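# Close a sliding door gently and fully

## Task

Slide the door until it is completely closed and leave every other object where it was at the start. Moving the door fast enough to slam it, in either direction, counts as failure, as does the robot falling or finishing on a tilt. The door must stay closed without the robot holding it there.

## Robot and tools

ROBOT. A LinearBot: an omnidirectional base with a column about 1.75 m tall. A carriage rides up and down the column over 1.0 m (lift_m) and carries two identical six-joint arms, each with a two-finger gripper. Arm bases sit roughly 0.57 m + lift_m above the floor; carriage parts hang about 0.15 m lower. A hand reaches 0.78 m from its shoulder but only about 0.38 m below its arm base. A hand is about 0.16 m long and 0.1 m wide (0.14 m with fingers open). Parked arm joints 1 to 6: 0, 0.05, 0.05, 1.45, 0, 0; with both parked the footprint is about 0.95 m wide by 0.7 m long. The wheel motors are weak (2 N m), so even a light push yields contact_stop.

CAMERAS. carriage_camera is fixed on the carriage, facing forward and tilted about 20 degrees down. left_wrist_camera and right_wrist_camera look out past the fingertips. Calibration (pinhole plus radial, 504x504 images, T_world_to_cam from the base frame) is given per camera; actual poses can deviate slightly, and wrist-camera poses inherit joint-reading errors.

FRAMES. Base frame: origin on the floor below the base centre, x forward, y left, z up. left_hand and right_hand are reported in it as the point between that hand's finger pads, with quat_wxyz rotating base axes into hand axes (hand z along the fingers, fingers open along hand y; a hand pointing straight up with joints 1, 5, 6 at 0 reads (1, 0, 0, 0)). The odometry frame is the base frame at scene start; base_odometry counts wheel turns only, so slip looks like travel. Heading is positive to the left, within -3.142 to 3.142.

execute_actions. Arguments: actions (a list holding one action, or empty to just read state and images) and cameras (a list of camera names or "all"; omitted or null gives all, [] gives none). An action may contain base, joints, or both; the motions start together. base takes exactly one key, each an offset from where the base last measured itself: translate_m (metres, forward positive, -2 to 2), strafe_m (metres, left positive, -2 to 2), rotate_rad (radians, counter-clockwise positive, -6.3 to 6.3). joints is a single dictionary for both arms, keyed by joint name, holding absolute targets: lift_m 0 to 1 m; for each side (left_ and right_ prefixes) joint1_rad -2.617 to 3.054 (vertical-axis swing, 0 forward, positive left); joint2_rad 0 to 3.141 (shoulder: 0 upper arm back and level, 1.57 vertical, 3.14 forward and level); joint3_rad 0 to 3.141 (elbow: 0 folded, 3.14 straight); joint4_rad -1.57 to 1.57 (wrist pitch, positive lifts fingertips); joint5_rad -1.57 to 1.57 (wrist yaw, positive turns fingertips to the right, the opposite sense to joint 1); joint6_rad -2.094 to 2.094 (roll about the fingers, positive clockwise seen from the forearm); gripper_m 0 to 0.093 m pad gap. Tolerances for done: lift 0.004, joints 2-3 0.055, joint 4 0.04, joints 1, 5, 6 0.02, gripper 0.004. An action lasts at most 15 s. Joints or base not named may keep pushing toward earlier targets. Unknown keys or values out of range make the whole call rejected with no motion. If a result reports a stop, any later motion, wait or finished_scene calls in that same reply are skipped.

wait: seconds from 0 to 10; nothing new is commanded, returns state and images.
zoom_image: camera name and region [x0, y0, x1, y1] in pixels of that camera's latest full image, origin top-left, at most 504 by 504.
finished_scene: scene, the number of the scene being ended; irreversible, and the result tells whether the task succeeded. Replying with no tool call also ends things.

RESULTS. base_status and joint_status: done (for the base, the wheels turned the commanded amount, slip included; a 1-2 mm move may read done yet fall short), off_target (resting away from target, maybe still pushing), contact_stop or time_out (target dropped, holding in place), not_followed (a self-collision check withheld that arm's targets; the line "joint command not followed" with a cause appears, grippers still move; the targets may be retried on later actions), limit_stop_at_motor_heat. on_its_own lists uncommanded behaviour; "held at" is the held target, not the position. motor_effort gives percent of max, positive toward higher joint values, with the action's peak in brackets; readings carry fixed bias and noise. Falling lift effort while lowering means a hand rests on something. drive_wheels (ignore sign) staying high at rest means the base still presses. Joint torques are drive outputs, nonzero in free air. A gripper holding something usually reads off_target. ARM HIT means a hard self-hit. MOTOR HOT warns from 75 °C; OVER-TEMPERATURE FAULT at 90 °C freezes that arm 10 s, and at 100 °C the arm goes limp and drops. Outstretched arms heat quickly, even while you think.

CAUTIONS. Move the door slowly; a slam fails. The robot can tip and never recover: risk grows with a high carriage, extended arms, loads, pulling, and sudden stops; only images reveal a lean. After a blocked drive, back up about 0.2 m along the path (or turn back), again if still pressed; a retry may itself stop spuriously. Never reverse into a table edge the column could strike. Arms have no contact stop and snap to targets once freed; the base may roll about 0.3 m after an arm touches. Keep the arms from hitting or pressing each other; to untangle, move the withheld arm clear first, the other later. Hand readings drift at long reach; a level hand sags 10 to 17 cm under 1 kg. Gripper force is about 45 to 60 N per pad. The robot keeps holding its last command while you think.

Each tool is called after "Emit:" by a JSON object that holds its "op" and its "data".

## Session

Emit:
{"op": "execute_actions", "data": {"actions": []}}

Scene clock: 0.00 s.
Joint torques (N m, as the arm reports them, + toward a larger angle): no reading
base_odometry: x=+0.000 y=+0.000 heading=+0.000 (m, m, rad; odometry frame)
base_status: not commanded
joint_positions: lift_m=+0.302 left_joint1_rad=-0.002 left_joint2_rad=+0.036 left_joint3_rad=+0.018 left_joint4_rad=+1.444 left_joint5_rad=+0.040 left_joint6_rad=+0.002 left_gripper_m=+0.095 right_joint1_rad=-0.014 right_joint2_rad=+0.055 right_joint3_rad=+0.037 right_joint4_rad=+1.468 right_joint5_rad=-0.037 right_joint6_rad=-0.013 right_gripper_m=+0.095
joint_status: not commanded
motor_effort: lift_m=+31 drive_wheels=+4 (%)
left_hand: x=+0.3172 y=+0.3209 z=+1.2836 quat_wxyz=(+0.997, +0.020, +0.073, -0.001) (m; base frame)
right_hand: x=+0.3113 y=-0.3219 z=+1.2897 quat_wxyz=(+0.998, -0.018, +0.060, -0.013) (m; base frame)
pictures: carriage_camera, left_wrist_camera, right_wrist_camera
Images, in order (width x height): carriage_camera 504x504, left_wrist_camera 504x504, right_wrist_camera 504x504.

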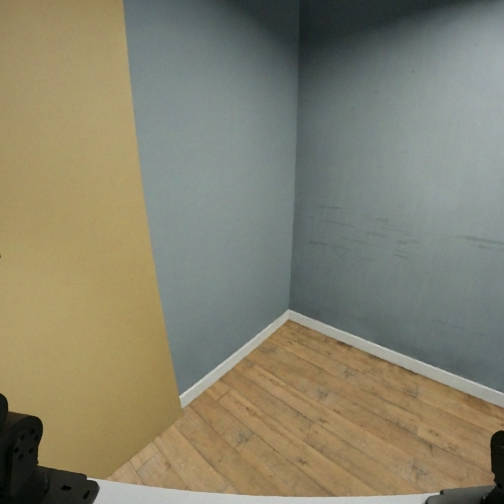

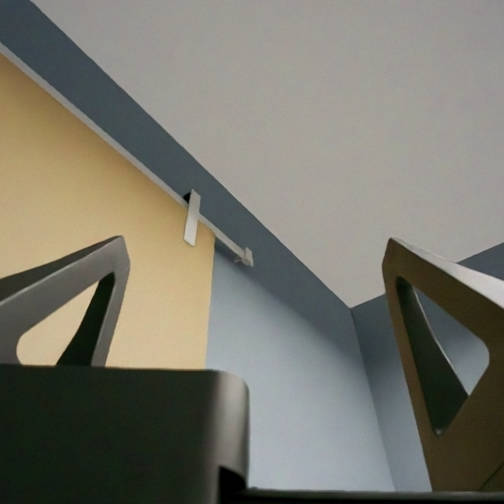

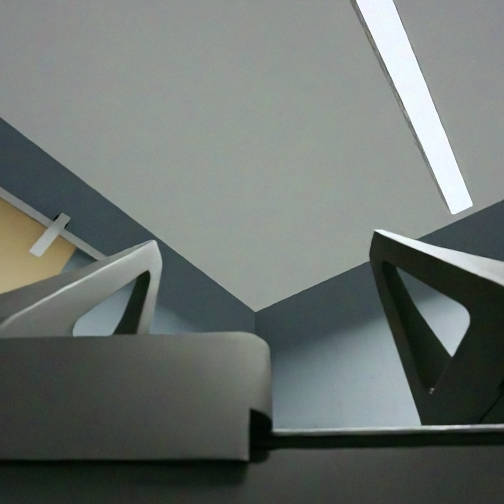

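Emit:
{"op": "execute_actions", "data": {"actions": [{"base": {"rotate_rad": 0.87}}]}}

Scene clock: 28.00 s.
Joint torques (N m, as the arm reports them, + toward a larger angle): left_arm=[-0.01  3.77  5.46 -0.24 -0.1   0.11] | right_arm=[-0.02  3.77  5.37 -0.09  0.05  0.01]
base_odometry: x=+0.000 y=+0.000 heading=+0.869 (m, m, rad; odometry frame)
base_status: done
joint_positions: lift_m=+0.302 left_joint1_rad=-0.002 left_joint2_rad=+0.036 left_joint3_rad=+0.018 left_joint4_rad=+1.444 left_joint5_rad=+0.040 left_joint6_rad=+0.002 left_gripper_m=+0.095 right_joint1_rad=-0.014 right_joint2_rad=+0.055 right_joint3_rad=+0.037 right_joint4_rad=+1.468 right_joint5_rad=-0.037 right_joint6_rad=-0.013 right_gripper_m=+0.095
joint_status: not commanded
motor_effort: lift_m=+31(32) drive_wheels=+21(49) (%)
left_hand: x=+0.3172 y=+0.3209 z=+1.2836 quat_wxyz=(+0.997, +0.020, +0.073, -0.001) (m; base frame)
right_hand: x=+0.3113 y=-0.3219 z=+1.2897 quat_wxyz=(+0.998, -0.018, +0.060, -0.013) (m; base frame)
pictures: carriage_camera, left_wrist_camera, right_wrist_camera
Images, in order (width x height): carriage_camera 504x504, left_wrist_camera 504x504, right_wrist_camera 504x504.

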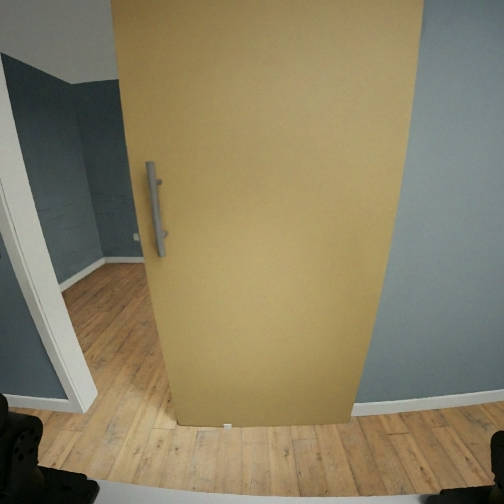

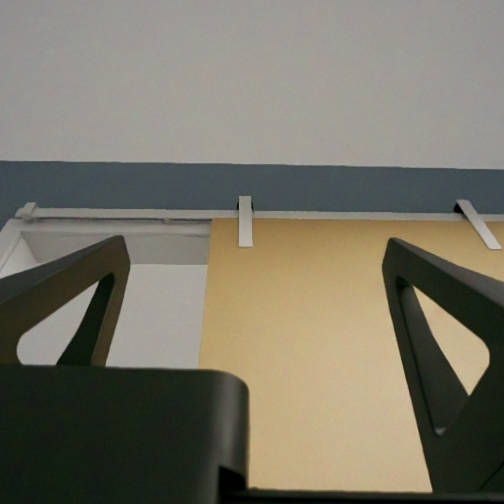

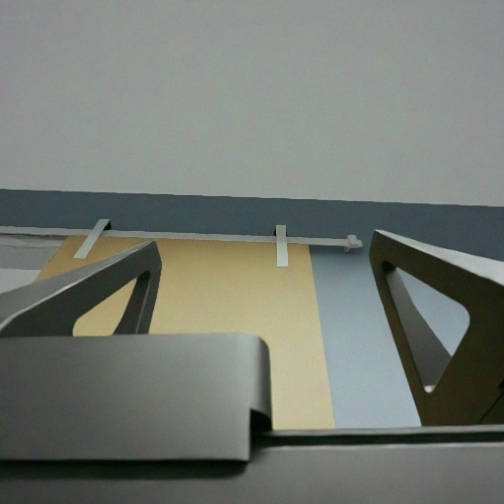

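Emit:
{"op": "zoom_image", "data": {"camera": "left_wrist_camera", "region": [0, 170, 280, 290]}}

Emit:
{"op": "zoom_image", "data": {"camera": "carriage_camera", "region": [110, 140, 230, 280]}}

Emit:
{"op": "zoom_image", "data": {"camera": "carriage_camera", "region": [0, 330, 400, 470]}}

Region (0, 170, 280, 290) of left_wrist_camera's 504x504 image, scaled by 1.800, with more detail than that image has; it fills the top 216 rows of this view, and the rest is white.

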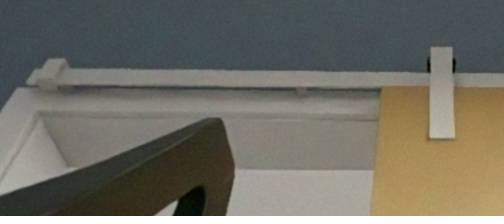

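Region (110, 140, 230, 280) of carriage_camera's 504x504 image, scaled by 3.600, with more detail than that image has; it fills the left 432 columns of this view, and the rest is white.

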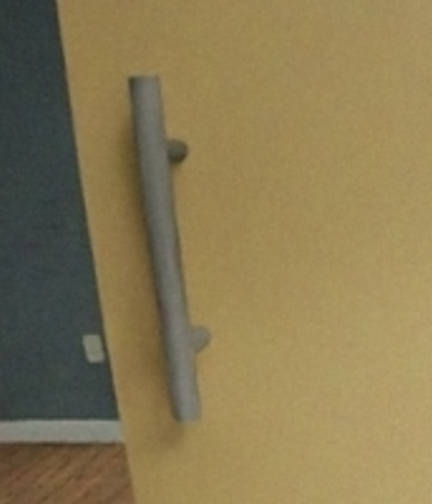

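Region (0, 330, 400, 470) of carriage_camera's 504x504 image, scaled by 1.260, with more detail than that image has; it fills the top 176 rows of this view, and the rest is white.

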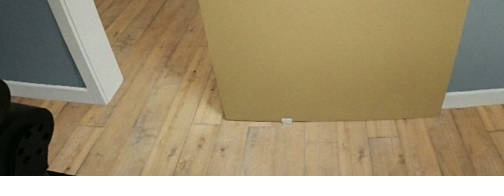

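Emit:
{"op": "zoom_image", "data": {"camera": "carriage_camera", "region": [150, 390, 250, 450]}}

Emit:
{"op": "zoom_image", "data": {"camera": "carriage_camera", "region": [310, 380, 410, 440]}}

Emit:
{"op": "zoom_image", "data": {"camera": "carriage_camera", "region": [30, 370, 130, 430]}}

Region (150, 390, 250, 450) of carriage_camera's 504x504 image, scaled by 5.040, with more detail than that image has; it fills the top 302 rows of this view, and the rest is white.

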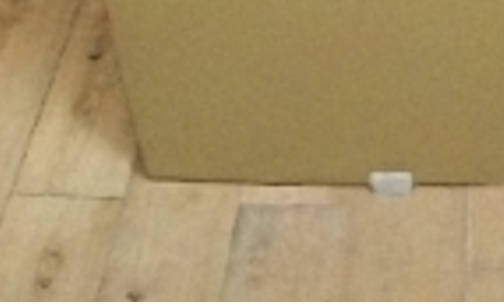

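Region (310, 380, 410, 440) of carriage_camera's 504x504 image, scaled by 5.040, with more detail than that image has; it fills the top 302 rows of this view, and the rest is white.

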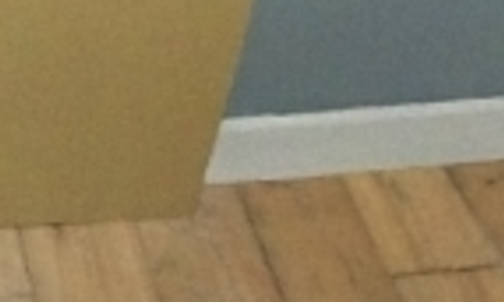

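Region (30, 370, 130, 430) of carriage_camera's 504x504 image, scaled by 5.040, with more detail than that image has; it fills the top 302 rows of this view, and the rest is white.

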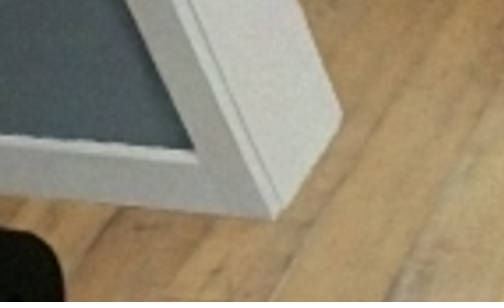

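Emit:
{"op": "execute_actions", "data": {"actions": [{"base": {"rotate_rad": 0.027}, "joints": {"lift_m": 0.41, "left_joint4_rad": 0.0, "left_joint5_rad": -1.4}}]}}

Scene clock: 149.67 s.
Joint torques (N m, as the arm reports them, + toward a larger angle): left_arm=[ 0.    2.25  6.77  1.48 -0.14  0.12] | right_arm=[-0.03  3.76  5.38 -0.09  0.05  0.01]
base_odometry: x=+0.000 y=+0.000 heading=+0.895 (m, m, rad; odometry frame)
base_status: done
joint_positions: lift_m=+0.410 left_joint1_rad=-0.002 left_joint2_rad=+0.036 left_joint3_rad=+0.018 left_joint4_rad=+0.006 left_joint5_rad=-1.394 left_joint6_rad=+0.002 left_gripper_m=+0.095 right_joint1_rad=-0.014 right_joint2_rad=+0.055 right_joint3_rad=+0.037 right_joint4_rad=+1.468 right_joint5_rad=-0.037 right_joint6_rad=-0.013 right_gripper_m=+0.095
joint_status: all done
motor_effort: lift_m=+31(38) drive_wheels=+18(51) (%)
left_hand: x=+0.3861 y=+0.4968 z=+1.1473 quat_wxyz=(+0.539, -0.450, +0.546, +0.457) (m; base frame)
right_hand: x=+0.3113 y=-0.3219 z=+1.3978 quat_wxyz=(+0.998, -0.018, +0.060, -0.013) (m; base frame)
pictures: carriage_camera, left_wrist_camera, right_wrist_camera
camera_calibration (this result's frames):
carriage_camera: T_world_to_cam=[[0.0259311, -0.999572, -0.0135722, 0.0118708], [-0.331823, 0.00420037, -0.943332, 1.35925], [0.942985, 0.0289652, -0.331572, 0.312576], [0, 0, 0, 1]] pos_world=[0.15597, -0.00289745, 1.38603]
left_wrist_camera: T_world_to_cam=[[0.989757, -0.142036, -0.0143579, -0.298561], [-0.0966015, -0.592294, -0.79991, 1.25741], [0.105112, 0.793104, -0.599948, 0.380565], [0, 0, 0, 1]] pos_world=[0.376969, 0.400522, 1.22985]
right_wrist_camera: T_world_to_cam=[[0.019745, -0.998244, 0.0558448, -0.398405], [0.753396, -0.021864, -0.657204, 0.684692], [0.657271, 0.0550497, 0.751641, -1.10985], [0, 0, 0, 1]] pos_world=[0.221497, -0.321638, 1.30644]
Images, in order (width x height): carriage_camera 504x504, left_wrist_camera 504x504, right_wrist_camera 504x504.

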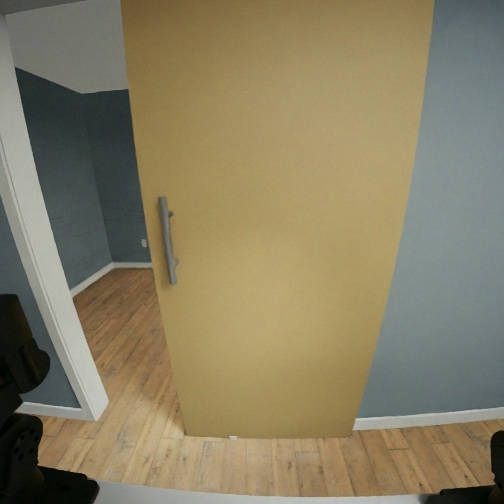

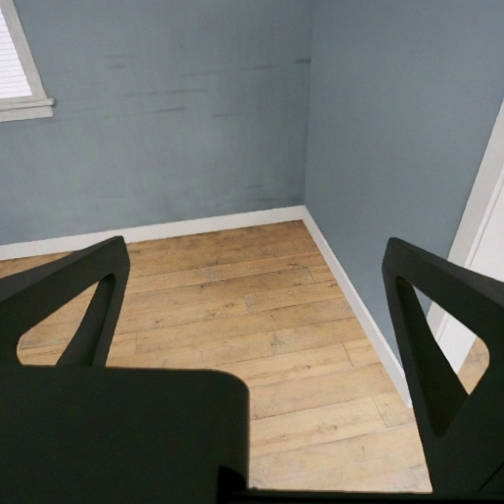

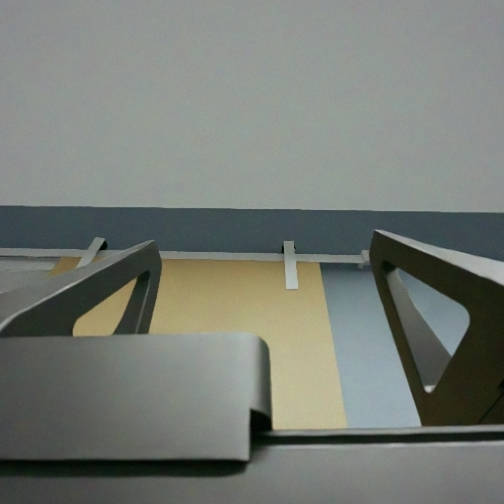

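Emit:
{"op": "zoom_image", "data": {"camera": "carriage_camera", "region": [130, 180, 230, 300]}}

Region (130, 180, 230, 300) of carriage_camera's 504x504 image, scaled by 4.200, with more detail than that image has.

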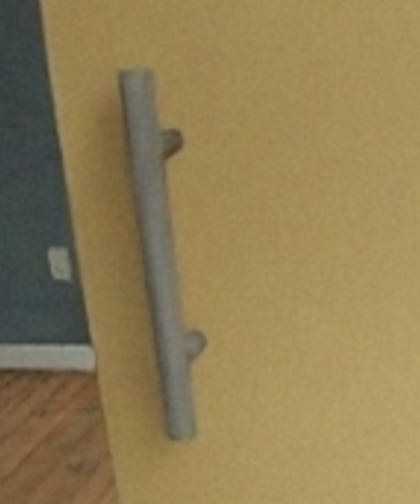

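Emit:
{"op": "execute_actions", "data": {"actions": [{"base": {"translate_m": 0.23}, "joints": {"left_joint5_rad": 0.0}}]}}

Scene clock: 180.30 s.
Joint torques (N m, as the arm reports them, + toward a larger angle): left_arm=[-0.01  1.68  7.21  2.09 -0.01  0.12] | right_arm=[-0.05  3.75  5.36 -0.1   0.05  0.01]
base_odometry: x=+0.144 y=+0.180 heading=+0.896 (m, m, rad; odometry frame)
base_status: done
joint_positions: lift_m=+0.410 left_joint1_rad=-0.002 left_joint2_rad=+0.036 left_joint3_rad=+0.018 left_joint4_rad=+0.005 left_joint5_rad=-0.006 left_joint6_rad=+0.002 left_gripper_m=+0.095 right_joint1_rad=-0.014 right_joint2_rad=+0.055 right_joint3_rad=+0.037 right_joint4_rad=+1.468 right_joint5_rad=-0.037 right_joint6_rad=-0.013 right_gripper_m=+0.095
joint_status: all done
motor_effort: lift_m=+31(31) drive_wheels=-10(50) (%)
left_hand: x=+0.5274 y=+0.3285 z=+1.1453 quat_wxyz=(+0.702, -0.001, +0.712, +0.002) (m; base frame)
right_hand: x=+0.3111 y=-0.3219 z=+1.3978 quat_wxyz=(+0.998, -0.018, +0.060, -0.013) (m; base frame)
pictures: carriage_camera, left_wrist_camera, right_wrist_camera
camera_calibration (this result's frames):
carriage_camera: T_world_to_cam=[[0.0259311, -0.999572, -0.0135722, 0.0118708], [-0.331823, 0.00420037, -0.943332, 1.35925], [0.942985, 0.0289652, -0.331572, 0.312576], [0, 0, 0, 1]] pos_world=[0.15597, -0.00289745, 1.38603]
left_wrist_camera: T_world_to_cam=[[0.040813, -0.999164, -0.00228859, 0.305825], [-0.608917, -0.0230564, -0.792899, 1.24493], [0.792183, 0.0337541, -0.609349, 0.395878], [0, 0, 0, 1]] pos_world=[0.431968, 0.32091, 1.22903]
right_wrist_camera: T_world_to_cam=[[0.0197024, -0.998244, 0.0558708, -0.398423], [0.753897, -0.0218712, -0.656629, 0.683885], [0.656697, 0.055058, 0.752142, -1.11027], [0, 0, 0, 1]] pos_world=[0.221381, -0.321637, 1.3064]
Images, in order (width x height): carriage_camera 504x504, left_wrist_camera 504x504, right_wrist_camera 504x504.

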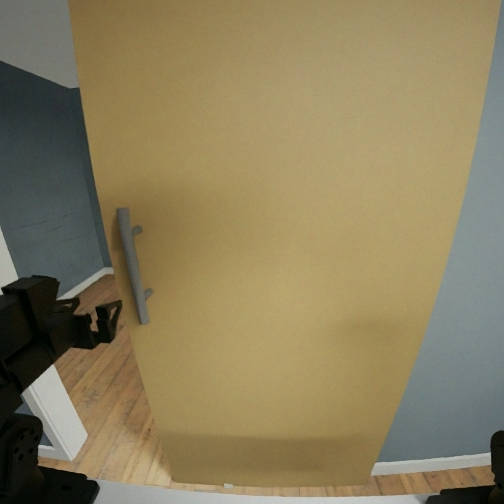

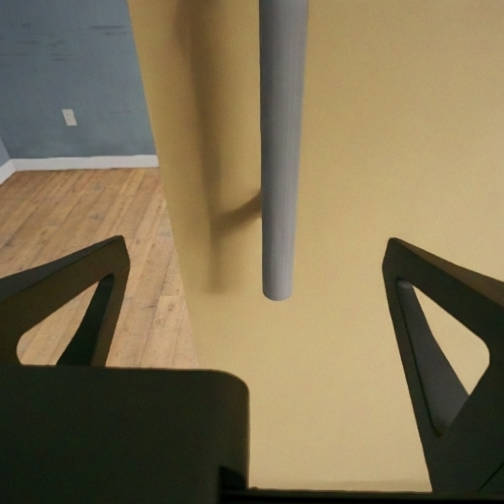

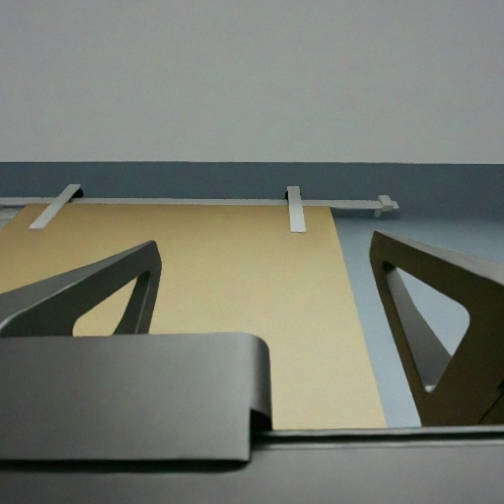

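Emit:
{"op": "execute_actions", "data": {"actions": [{"base": {"translate_m": 0.138}, "joints": {"left_joint1_rad": -0.04}}]}}

Scene clock: 209.63 s.
Joint torques (N m, as the arm reports them, + toward a larger angle): left_arm=[-0.42  1.73  7.17  2.12 -0.02  0.12] | right_arm=[-0.04  3.85  5.52 -0.1   0.05  0.01]
base_odometry: x=+0.230 y=+0.288 heading=+0.897 (m, m, rad; odometry frame)
base_status: done
joint_positions: lift_m=+0.410 left_joint1_rad=-0.034 left_joint2_rad=+0.036 left_joint3_rad=+0.018 left_joint4_rad=+0.005 left_joint5_rad=-0.005 left_joint6_rad=+0.002 left_gripper_m=+0.095 right_joint1_rad=-0.014 right_joint2_rad=+0.055 right_joint3_rad=+0.037 right_joint4_rad=+1.469 right_joint5_rad=-0.037 right_joint6_rad=-0.013 right_gripper_m=+0.095
joint_status: all done
motor_effort: lift_m=+31(32) drive_wheels=-9(57) (%)
left_hand: x=+0.5273 y=+0.3203 z=+1.1451 quat_wxyz=(+0.702, +0.011, +0.712, -0.009) (m; base frame)
right_hand: x=+0.3109 y=-0.3219 z=+1.3979 quat_wxyz=(+0.998, -0.018, +0.059, -0.013) (m; base frame)
pictures: carriage_camera, left_wrist_camera, right_wrist_camera
camera_calibration (this result's frames):
carriage_camera: T_world_to_cam=[[0.0259311, -0.999572, -0.0135722, 0.0118708], [-0.331823, 0.00420037, -0.943332, 1.35925], [0.942985, 0.0289652, -0.331572, 0.312576], [0, 0, 0, 1]] pos_world=[0.15597, -0.00289745, 1.38603]
left_wrist_camera: T_world_to_cam=[[0.00763427, -0.999968, -0.00231006, 0.315437], [-0.609952, -0.00282606, -0.792434, 1.23805], [0.792402, 0.00745868, -0.609954, 0.40513], [0, 0, 0, 1]] pos_world=[0.431719, 0.315904, 1.22891]
right_wrist_camera: T_world_to_cam=[[0.0196598, -0.998243, 0.0558967, -0.39844], [0.754397, -0.0218783, -0.656053, 0.683077], [0.656123, 0.0550662, 0.752642, -1.11068], [0, 0, 0, 1]] pos_world=[0.221264, -0.321635, 1.30635]
Images, in order (width x height): carriage_camera 504x504, left_wrist_camera 504x504, right_wrist_camera 504x504.

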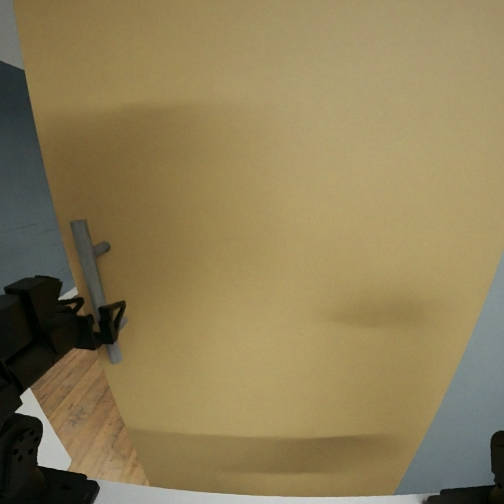

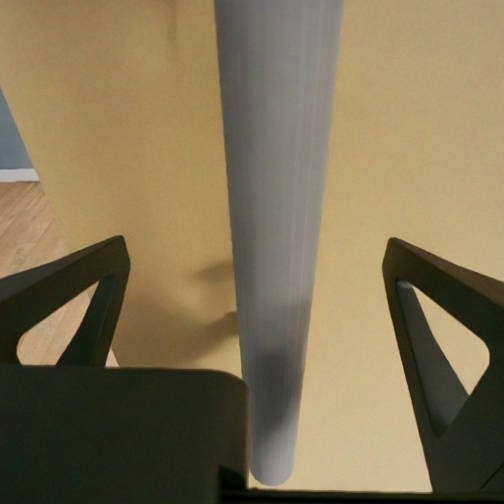

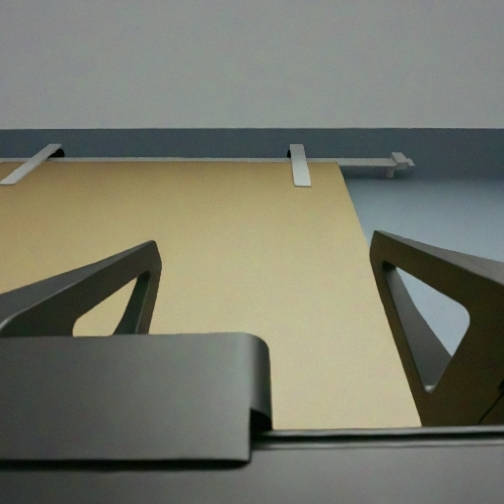

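Emit:
{"op": "execute_actions", "data": {"actions": [{"joints": {"left_gripper_m": 0.012}}], "cameras": ["carriage_camera", "left_wrist_camera"]}}

Scene clock: 220.80 s.
Joint torques (N m, as the arm reports them, + toward a larger angle): left_arm=[ 0.15  1.65  7.21  2.12 -0.29  0.2 ] | right_arm=[-0.05  3.76  5.37 -0.1   0.05  0.02]
base_odometry: x=+0.230 y=+0.288 heading=+0.896 (m, m, rad; odometry frame)
base_status: not commanded
joint_positions: lift_m=+0.410 left_joint1_rad=-0.042 left_joint2_rad=+0.036 left_joint3_rad=+0.018 left_joint4_rad=+0.003 left_joint5_rad=+0.021 left_joint6_rad=-0.005 left_gripper_m=+0.024 right_joint1_rad=-0.014 right_joint2_rad=+0.055 right_joint3_rad=+0.037 right_joint4_rad=+1.468 right_joint5_rad=-0.037 right_joint6_rad=-0.013 right_gripper_m=+0.095
joint_status: left_gripper_m off_target (ended at +0.024, target +0.012)
motor_effort: lift_m=+31(30) drive_wheels=-8(9) (%)
left_hand: x=+0.5270 y=+0.3137 z=+1.1448 quat_wxyz=(+0.701, +0.021, +0.712, -0.024) (m; base frame)
right_hand: x=+0.3111 y=-0.3219 z=+1.3978 quat_wxyz=(+0.998, -0.018, +0.060, -0.013) (m; base frame)
pictures: carriage_camera, left_wrist_camera
camera_calibration (this result's frames):
carriage_camera: T_world_to_cam=[[0.0259311, -0.999572, -0.0135722, 0.0118708], [-0.331823, 0.00420037, -0.943332, 1.35925], [0.942985, 0.0289652, -0.331572, 0.312576], [0, 0, 0, 1]] pos_world=[0.15597, -0.00289745, 1.38603]
left_wrist_camera: T_world_to_cam=[[-0.0269695, -0.999624, 0.00490969, 0.318702], [-0.610951, 0.0125954, -0.791569, 1.23233], [0.791209, -0.0243478, -0.611061, 0.417121], [0, 0, 0, 1]] pos_world=[0.431456, 0.313216, 1.22879]
Images, in order (width x height): carriage_camera 504x504, left_wrist_camera 504x504.

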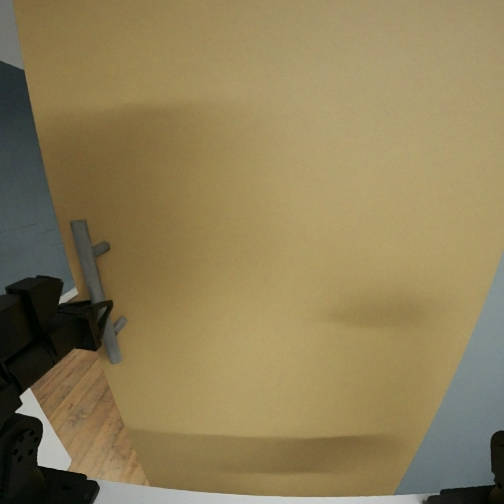

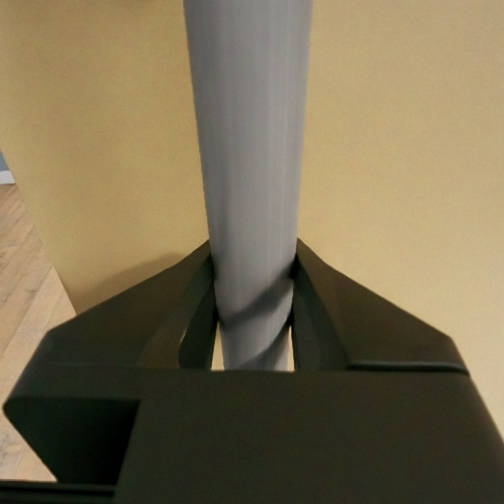

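Emit:
{"op": "execute_actions", "data": {"actions": [{"base": {"strafe_m": 0.15}, "joints": {"left_joint1_rad": -0.04, "left_joint5_rad": 0.0}}]}}

Scene clock: 232.57 s.
Joint torques (N m, as the arm reports them, + toward a larger angle): left_arm=[ 0.95  1.75  7.17  2.12 -0.68  0.22] | right_arm=[-0.06  3.83  5.26 -0.07  0.06  0.01]
base_odometry: x=+0.202 y=+0.311 heading=+0.895 (m, m, rad; odometry frame)
base_status: strafe_m contact_stop (by the wheels' count: +0.036 of +0.150)
joint_positions: lift_m=+0.410 left_joint1_rad=-0.053 left_joint2_rad=+0.036 left_joint3_rad=+0.018 left_joint4_rad=+0.003 left_joint5_rad=+0.059 left_joint6_rad=-0.008 left_gripper_m=+0.024 right_joint1_rad=-0.014 right_joint2_rad=+0.055 right_joint3_rad=+0.037 right_joint4_rad=+1.468 right_joint5_rad=-0.037 right_joint6_rad=-0.013 right_gripper_m=+0.095
joint_status: left_joint5_rad off_target (ended at +0.059, target +0.000); the others done
motor_effort: lift_m=+31(31) drive_wheels=+10(55) (%)
left_hand: x=+0.5262 y=+0.3044 z=+1.1446 quat_wxyz=(+0.700, +0.037, +0.712, -0.043) (m; base frame)
right_hand: x=+0.3113 y=-0.3219 z=+1.3978 quat_wxyz=(+0.998, -0.019, +0.060, -0.013) (m; base frame)
pictures: carriage_camera, left_wrist_camera, right_wrist_camera
camera_calibration (this result's frames):
carriage_camera: T_world_to_cam=[[0.0259311, -0.999572, -0.0135722, 0.0118708], [-0.331823, 0.00420037, -0.943332, 1.35925], [0.942985, 0.0289652, -0.331572, 0.312575], [0, 0, 0, 1]] pos_world=[0.15597, -0.00289745, 1.38603]
left_wrist_camera: T_world_to_cam=[[-0.0760547, -0.99707, 0.00819028, 0.330742], [-0.610468, 0.0400676, -0.791027, 1.22258], [0.788381, -0.0651613, -0.611726, 0.43208], [0, 0, 0, 1]] pos_world=[0.430856, 0.308942, 1.2287]
right_wrist_camera: T_world_to_cam=[[0.0197911, -0.998222, 0.0562227, -0.398875], [0.753393, -0.0220783, -0.6572, 0.684617], [0.657273, 0.0553645, 0.751617, -1.10972], [0, 0, 0, 1]] pos_world=[0.221497, -0.321611, 1.30644]
Images, in order (width x height): carriage_camera 504x504, left_wrist_camera 504x504, right_wrist_camera 504x504.

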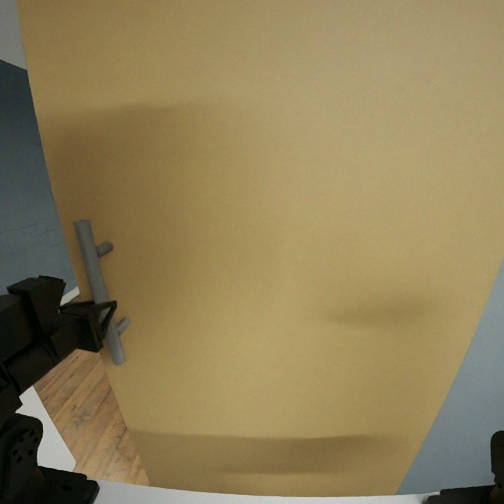

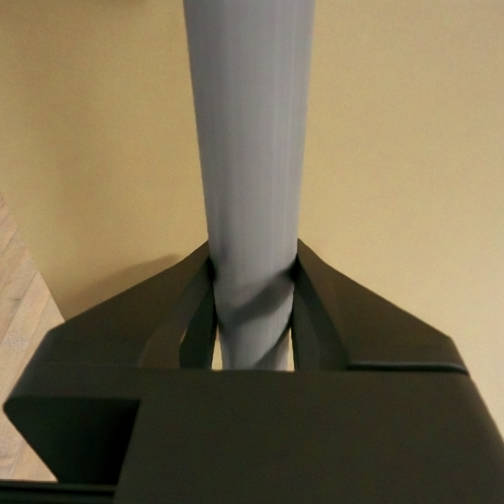

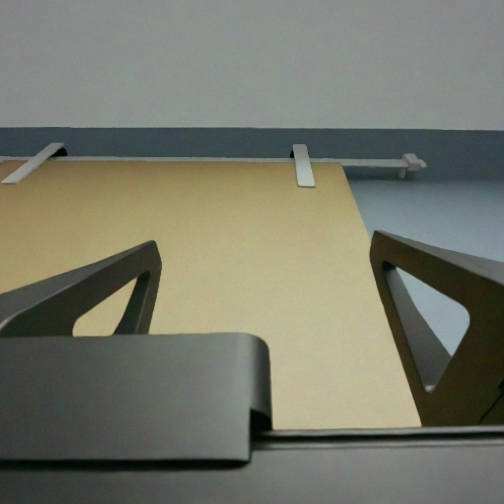

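Emit:
{"op": "execute_actions", "data": {"actions": [{"base": {"strafe_m": 0.25}, "joints": {"left_joint1_rad": -0.01, "left_joint5_rad": -0.1}}]}}

Scene clock: 250.53 s.
Joint torques (N m, as the arm reports them, + toward a larger angle): left_arm=[ 2.35  2.23  7.21  2.23 -1.46  0.24] | right_arm=[-0.04  3.7   5.39 -0.1   0.05  0.01]
base_odometry: x=+0.007 y=+0.467 heading=+0.894 (m, m, rad; odometry frame)
base_status: done
joint_positions: lift_m=+0.410 left_joint1_rad=-0.044 left_joint2_rad=+0.031 left_joint3_rad=+0.018 left_joint4_rad=-0.008 left_joint5_rad=+0.039 left_joint6_rad=-0.010 left_gripper_m=+0.024 right_joint1_rad=-0.014 right_joint2_rad=+0.055 right_joint3_rad=+0.037 right_joint4_rad=+1.468 right_joint5_rad=-0.037 right_joint6_rad=-0.013 right_gripper_m=+0.095
joint_status: left_joint1_rad off_target (ended at -0.044, target -0.010); left_joint5_rad off_target (ended at +0.039, target -0.100)
motor_effort: lift_m=+31(30) drive_wheels=+4(65) (%)
left_hand: x=+0.5263 y=+0.3103 z=+1.1432 quat_wxyz=(+0.699, +0.026, +0.714, -0.033) (m; base frame)
right_hand: x=+0.3113 y=-0.3219 z=+1.3978 quat_wxyz=(+0.998, -0.019, +0.060, -0.013) (m; base frame)
pictures: carriage_camera, left_wrist_camera, right_wrist_camera
camera_calibration (this result's frames):
carriage_camera: T_world_to_cam=[[0.0259311, -0.999572, -0.0135722, 0.0118708], [-0.331823, 0.00420037, -0.943332, 1.35925], [0.942985, 0.0289652, -0.331572, 0.312575], [0, 0, 0, 1]] pos_world=[0.15597, -0.00289745, 1.38603]
left_wrist_camera: T_world_to_cam=[[-0.045895, -0.998899, 0.00976675, 0.319508], [-0.615725, 0.0205882, -0.787692, 1.22631], [0.786623, -0.0421648, -0.615992, 0.430148], [0, 0, 0, 1]] pos_world=[0.431368, 0.312046, 1.2278]
right_wrist_camera: T_world_to_cam=[[0.0197911, -0.998222, 0.0562227, -0.398875], [0.753393, -0.0220783, -0.6572, 0.684617], [0.657273, 0.0553645, 0.751617, -1.10972], [0, 0, 0, 1]] pos_world=[0.221497, -0.321611, 1.30644]
Images, in order (width x height): carriage_camera 504x504, left_wrist_camera 504x504, right_wrist_camera 504x504.

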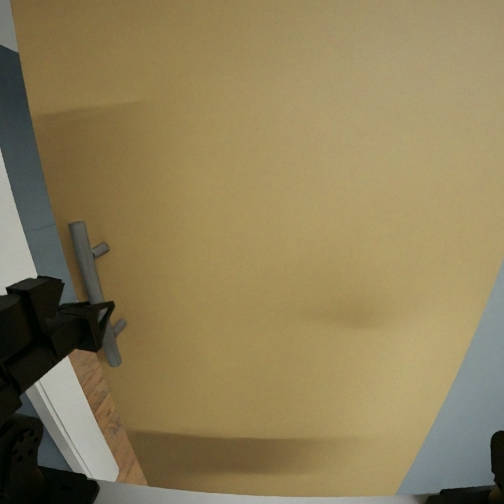

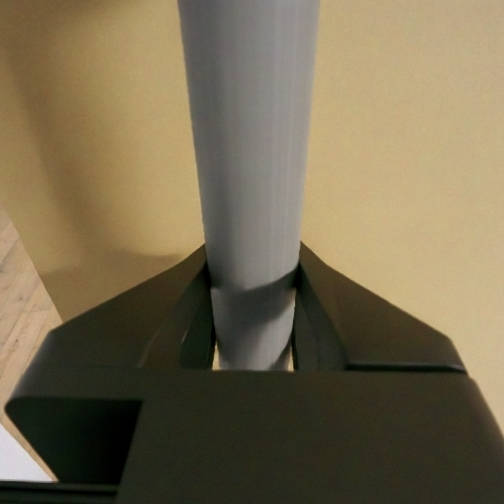

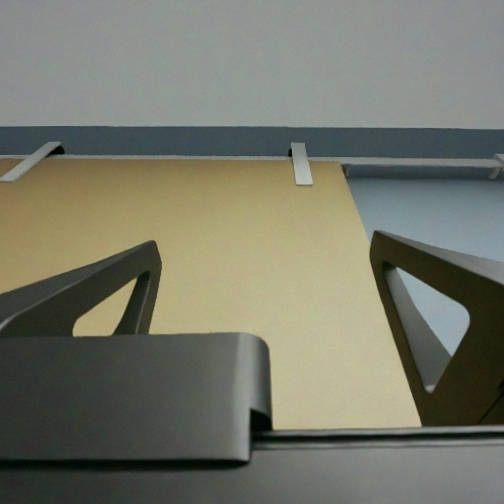

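Emit:
{"op": "zoom_image", "data": {"camera": "carriage_camera", "region": [40, 380, 170, 504]}}

Emit:
{"op": "zoom_image", "data": {"camera": "right_wrist_camera", "region": [260, 110, 504, 230]}}

Region (40, 380, 170, 504) of carriage_camera's 504x504 image, scaled by 3.877, with more detail than that image has; it fills the top 481 rows of this view, and the rest is white.

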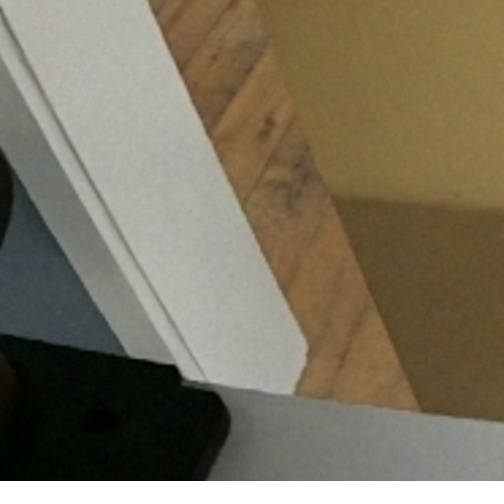

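Region (260, 110, 504, 230) of right_wrist_camera's 504x504 image, scaled by 2.066, with more detail than that image has; it fills the top 248 rows of this view, and the rest is white.

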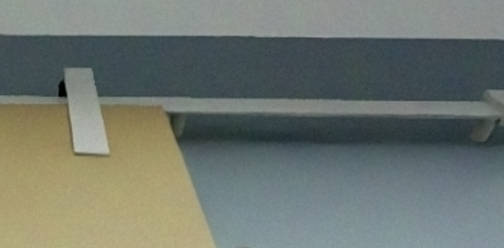

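Emit:
{"op": "execute_actions", "data": {"actions": [{"base": {"strafe_m": 0.26}, "joints": {"left_joint1_rad": 0.0, "left_joint5_rad": -0.14, "right_joint6_rad": 0.6}}]}}

Scene clock: 294.03 s.
Joint torques (N m, as the arm reports them, + toward a larger angle): left_arm=[ 1.32  2.23  7.21  2.24 -0.72  0.28] | right_arm=[-0.07  3.76  5.34 -0.07  0.    0.09]
base_odometry: x=-0.195 y=+0.630 heading=+0.894 (m, m, rad; odometry frame)
base_status: done
joint_positions: lift_m=+0.410 left_joint1_rad=-0.018 left_joint2_rad=+0.031 left_joint3_rad=+0.018 left_joint4_rad=-0.007 left_joint5_rad=-0.075 left_joint6_rad=-0.014 left_gripper_m=+0.023 right_joint1_rad=-0.014 right_joint2_rad=+0.055 right_joint3_rad=+0.037 right_joint4_rad=+1.468 right_joint5_rad=-0.037 right_joint6_rad=+0.593 right_gripper_m=+0.095
joint_status: left_joint5_rad off_target (ended at -0.075, target -0.140); the others done
motor_effort: lift_m=+31(31) drive_wheels=-1(65) (%)
left_hand: x=+0.5267 y=+0.3362 z=+1.1435 quat_wxyz=(+0.700, -0.025, +0.714, +0.015) (m; base frame)
right_hand: x=+0.3113 y=-0.3219 z=+1.3978 quat_wxyz=(+0.956, +0.000, +0.063, +0.286) (m; base frame)
pictures: carriage_camera, left_wrist_camera, right_wrist_camera
camera_calibration (this result's frames):
carriage_camera: T_world_to_cam=[[0.0259311, -0.999572, -0.0135722, 0.0118708], [-0.331823, 0.00420037, -0.943332, 1.35925], [0.942985, 0.0289652, -0.331572, 0.312575], [0, 0, 0, 1]] pos_world=[0.15597, -0.00289745, 1.38603]
left_wrist_camera: T_world_to_cam=[[0.0932342, -0.995576, 0.0116428, 0.268801], [-0.611604, -0.0664954, -0.788365, 1.25411], [0.785651, 0.0663818, -0.615098, 0.394123], [0, 0, 0, 1]] pos_world=[0.432312, 0.324842, 1.22799]
right_wrist_camera: T_world_to_cam=[[0.581772, -0.813136, -0.0187633, -0.409439], [0.606477, 0.449056, -0.656151, 0.880536], [0.541966, 0.370351, 0.754396, -0.976321], [0, 0, 0, 1]] pos_world=[0.233308, -0.366758, 1.30662]
Images, in order (width x height): carriage_camera 504x504, left_wrist_camera 504x504, right_wrist_camera 504x504.

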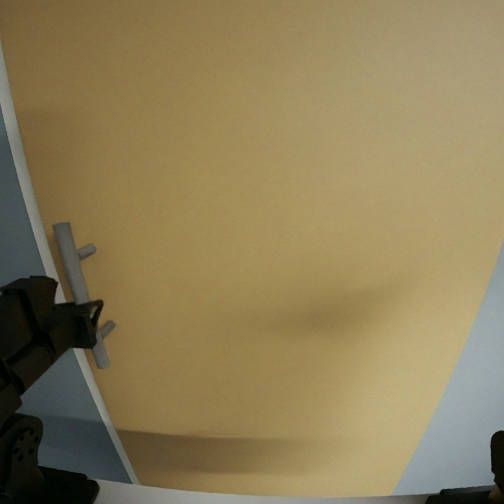

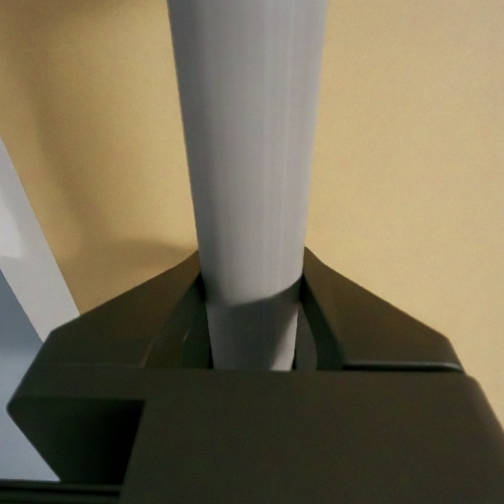

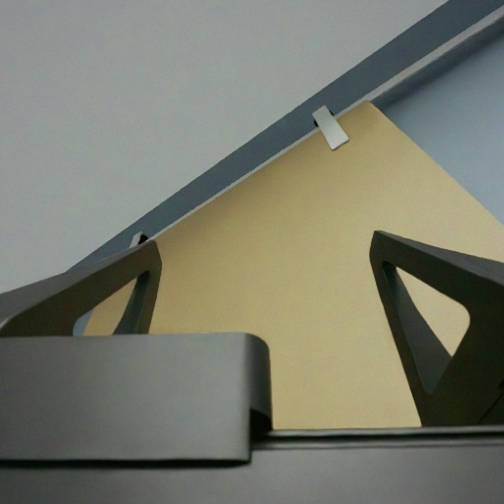

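Emit:
{"op": "zoom_image", "data": {"camera": "carriage_camera", "region": [20, 200, 160, 390]}}

Emit:
{"op": "zoom_image", "data": {"camera": "right_wrist_camera", "region": [60, 210, 180, 330]}}

Region (20, 200, 160, 390) of carriage_camera's 504x504 image, scaled by 2.653, with more detail than that image has; it fills the left 371 columns of this view, and the rest is white.

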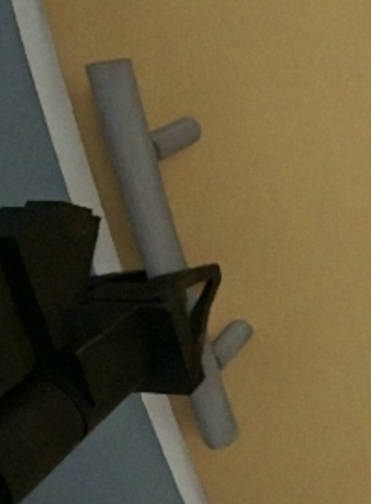

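Region (60, 210, 180, 330) of right_wrist_camera's 504x504 image, scaled by 4.200, with more detail than that image has.

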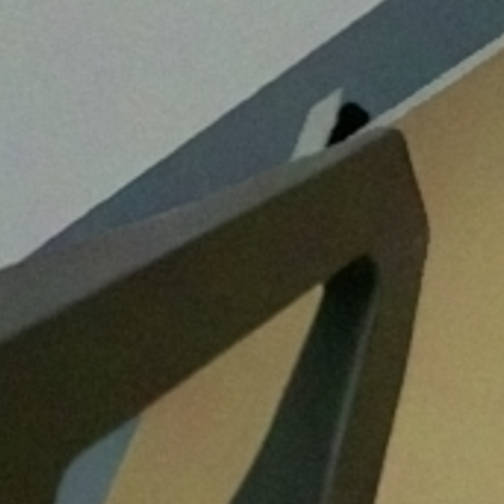

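Emit:
{"op": "execute_actions", "data": {"actions": [{"base": {"strafe_m": 0.04}, "joints": {"left_joint1_rad": 0.005, "left_joint5_rad": -0.15, "right_joint4_rad": 1.2, "right_joint6_rad": 0.75}}]}}

Scene clock: 316.73 s.
Joint torques (N m, as the arm reports them, + toward a larger angle): left_arm=[ 0.89  2.26  7.2   2.18 -0.61  0.28] | right_arm=[-0.05  3.24  5.83  0.4   0.    0.08]
base_odometry: x=-0.227 y=+0.655 heading=+0.894 (m, m, rad; odometry frame)
base_status: done
joint_positions: lift_m=+0.410 left_joint1_rad=-0.008 left_joint2_rad=+0.031 left_joint3_rad=+0.018 left_joint4_rad=-0.003 left_joint5_rad=-0.095 left_joint6_rad=-0.014 left_gripper_m=+0.023 right_joint1_rad=-0.014 right_joint2_rad=+0.055 right_joint3_rad=+0.037 right_joint4_rad=+1.206 right_joint5_rad=-0.037 right_joint6_rad=+0.742 right_gripper_m=+0.095
joint_status: left_joint5_rad off_target (ended at -0.096, target -0.150); the others done
motor_effort: lift_m=+30(31) drive_wheels=-4(56) (%)
left_hand: x=+0.5264 y=+0.3423 z=+1.1445 quat_wxyz=(+0.701, -0.036, +0.712, +0.026) (m; base frame)
right_hand: x=+0.3734 y=-0.3228 z=+1.3819 quat_wxyz=(+0.916, +0.053, +0.183, +0.353) (m; base frame)
pictures: carriage_camera, left_wrist_camera, right_wrist_camera
camera_calibration (this result's frames):
carriage_camera: T_world_to_cam=[[0.0259311, -0.999572, -0.0135722, 0.0118708], [-0.331823, 0.00420037, -0.943332, 1.35925], [0.942985, 0.0289652, -0.331572, 0.312575], [0, 0, 0, 1]] pos_world=[0.15597, -0.00289745, 1.38603]
left_wrist_camera: T_world_to_cam=[[0.123901, -0.99222, 0.0121667, 0.257012], [-0.605918, -0.085361, -0.790934, 1.26152], [0.785819, 0.0906254, -0.611781, 0.382449], [0, 0, 0, 1]] pos_world=[0.431997, 0.328038, 1.22862]
right_wrist_camera: T_world_to_cam=[[0.662059, -0.717252, -0.21732, -0.171254], [0.343181, 0.547922, -0.762895, 1.11054], [0.666262, 0.430501, 0.608904, -0.82357], [0, 0, 0, 1]] pos_world=[0.280979, -0.376772, 1.31148]
Images, in order (width x height): carriage_camera 504x504, left_wrist_camera 504x504, right_wrist_camera 504x504.

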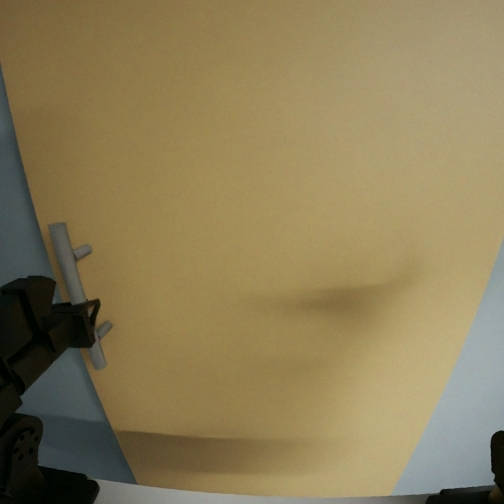

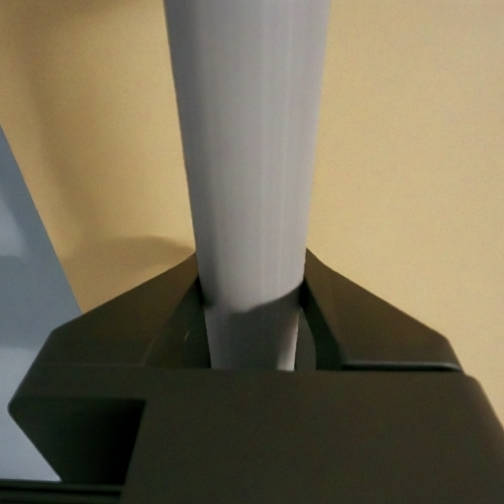

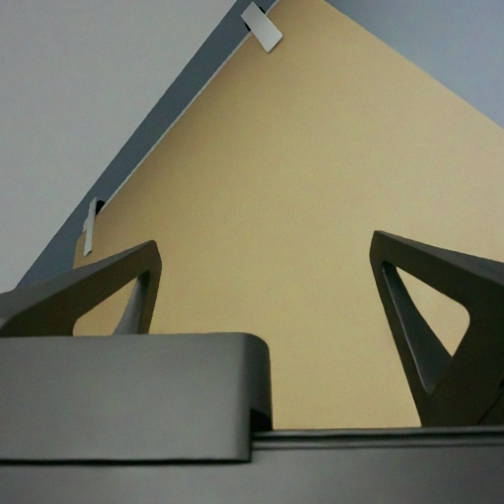

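Emit:
{"op": "zoom_image", "data": {"camera": "right_wrist_camera", "region": [55, 185, 135, 265]}}

Region (55, 185, 135, 265) of right_wrist_camera's 504x504 image, scaled by 6.300, with more detail than that image has.

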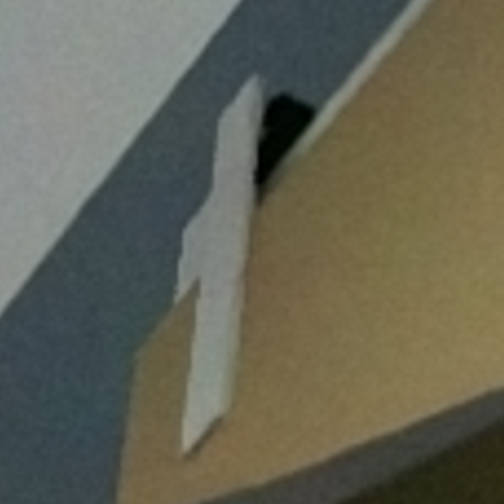

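Emit:
{"op": "execute_actions", "data": {"actions": [{"base": {"strafe_m": 0.03}, "joints": {"left_joint1_rad": 0.01, "left_joint5_rad": -0.16}}]}}

Scene clock: 336.27 s.
Joint torques (N m, as the arm reports them, + toward a larger angle): left_arm=[ 1.68  2.22  7.22  2.19 -1.26  0.29] | right_arm=[-0.02  3.25  5.81  0.37  0.    0.08]
base_odometry: x=-0.250 y=+0.674 heading=+0.894 (m, m, rad; odometry frame)
base_status: done
joint_positions: lift_m=+0.410 left_joint1_rad=-0.014 left_joint2_rad=+0.031 left_joint3_rad=+0.018 left_joint4_rad=-0.003 left_joint5_rad=-0.041 left_joint6_rad=-0.015 left_gripper_m=+0.023 right_joint1_rad=-0.014 right_joint2_rad=+0.055 right_joint3_rad=+0.037 right_joint4_rad=+1.206 right_joint5_rad=-0.037 right_joint6_rad=+0.742 right_gripper_m=+0.095
joint_status: left_joint1_rad off_target (ended at -0.014, target +0.010); left_joint5_rad off_target (ended at -0.041, target -0.160)
motor_effort: lift_m=+30(30) drive_wheels=+9(58) (%)
left_hand: x=+0.5269 y=+0.3314 z=+1.1445 quat_wxyz=(+0.701, -0.015, +0.713, +0.004) (m; base frame)
right_hand: x=+0.3734 y=-0.3228 z=+1.3819 quat_wxyz=(+0.916, +0.053, +0.183, +0.353) (m; base frame)
pictures: carriage_camera, left_wrist_camera, right_wrist_camera
camera_calibration (this result's frames):
carriage_camera: T_world_to_cam=[[0.0259311, -0.999572, -0.0135722, 0.0118708], [-0.331823, 0.00420037, -0.943332, 1.35925], [0.942985, 0.0289652, -0.331572, 0.312575], [0, 0, 0, 1]] pos_world=[0.15597, -0.00289745, 1.38603]
left_wrist_camera: T_world_to_cam=[[0.0635468, -0.997883, 0.0138017, 0.277934], [-0.60999, -0.0497833, -0.790844, 1.25119], [0.789857, 0.0418367, -0.611862, 0.397098], [0, 0, 0, 1]] pos_world=[0.431901, 0.32302, 1.22863]
right_wrist_camera: T_world_to_cam=[[0.662059, -0.717252, -0.21732, -0.171254], [0.343181, 0.547922, -0.762895, 1.11054], [0.666262, 0.430501, 0.608904, -0.82357], [0, 0, 0, 1]] pos_world=[0.280979, -0.376772, 1.31148]
Images, in order (width x height): carriage_camera 504x504, left_wrist_camera 504x504, right_wrist_camera 504x504.

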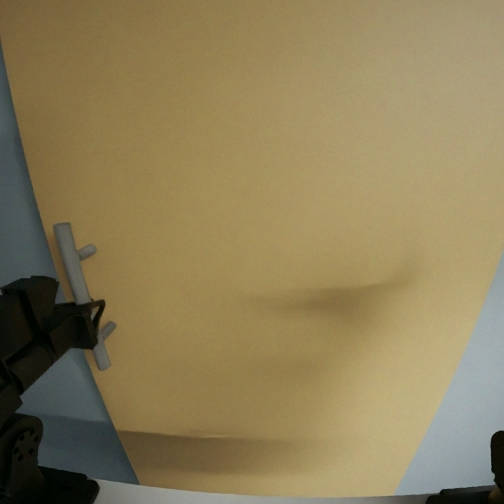

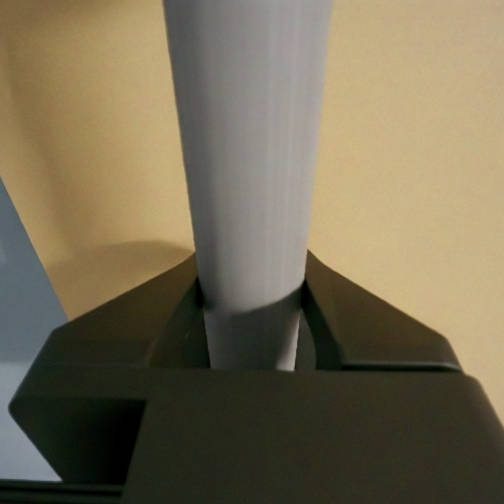

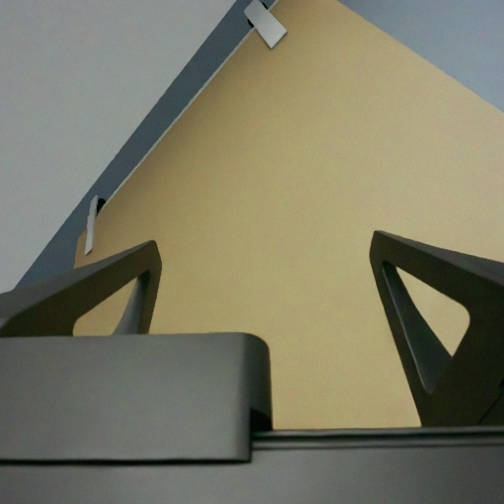

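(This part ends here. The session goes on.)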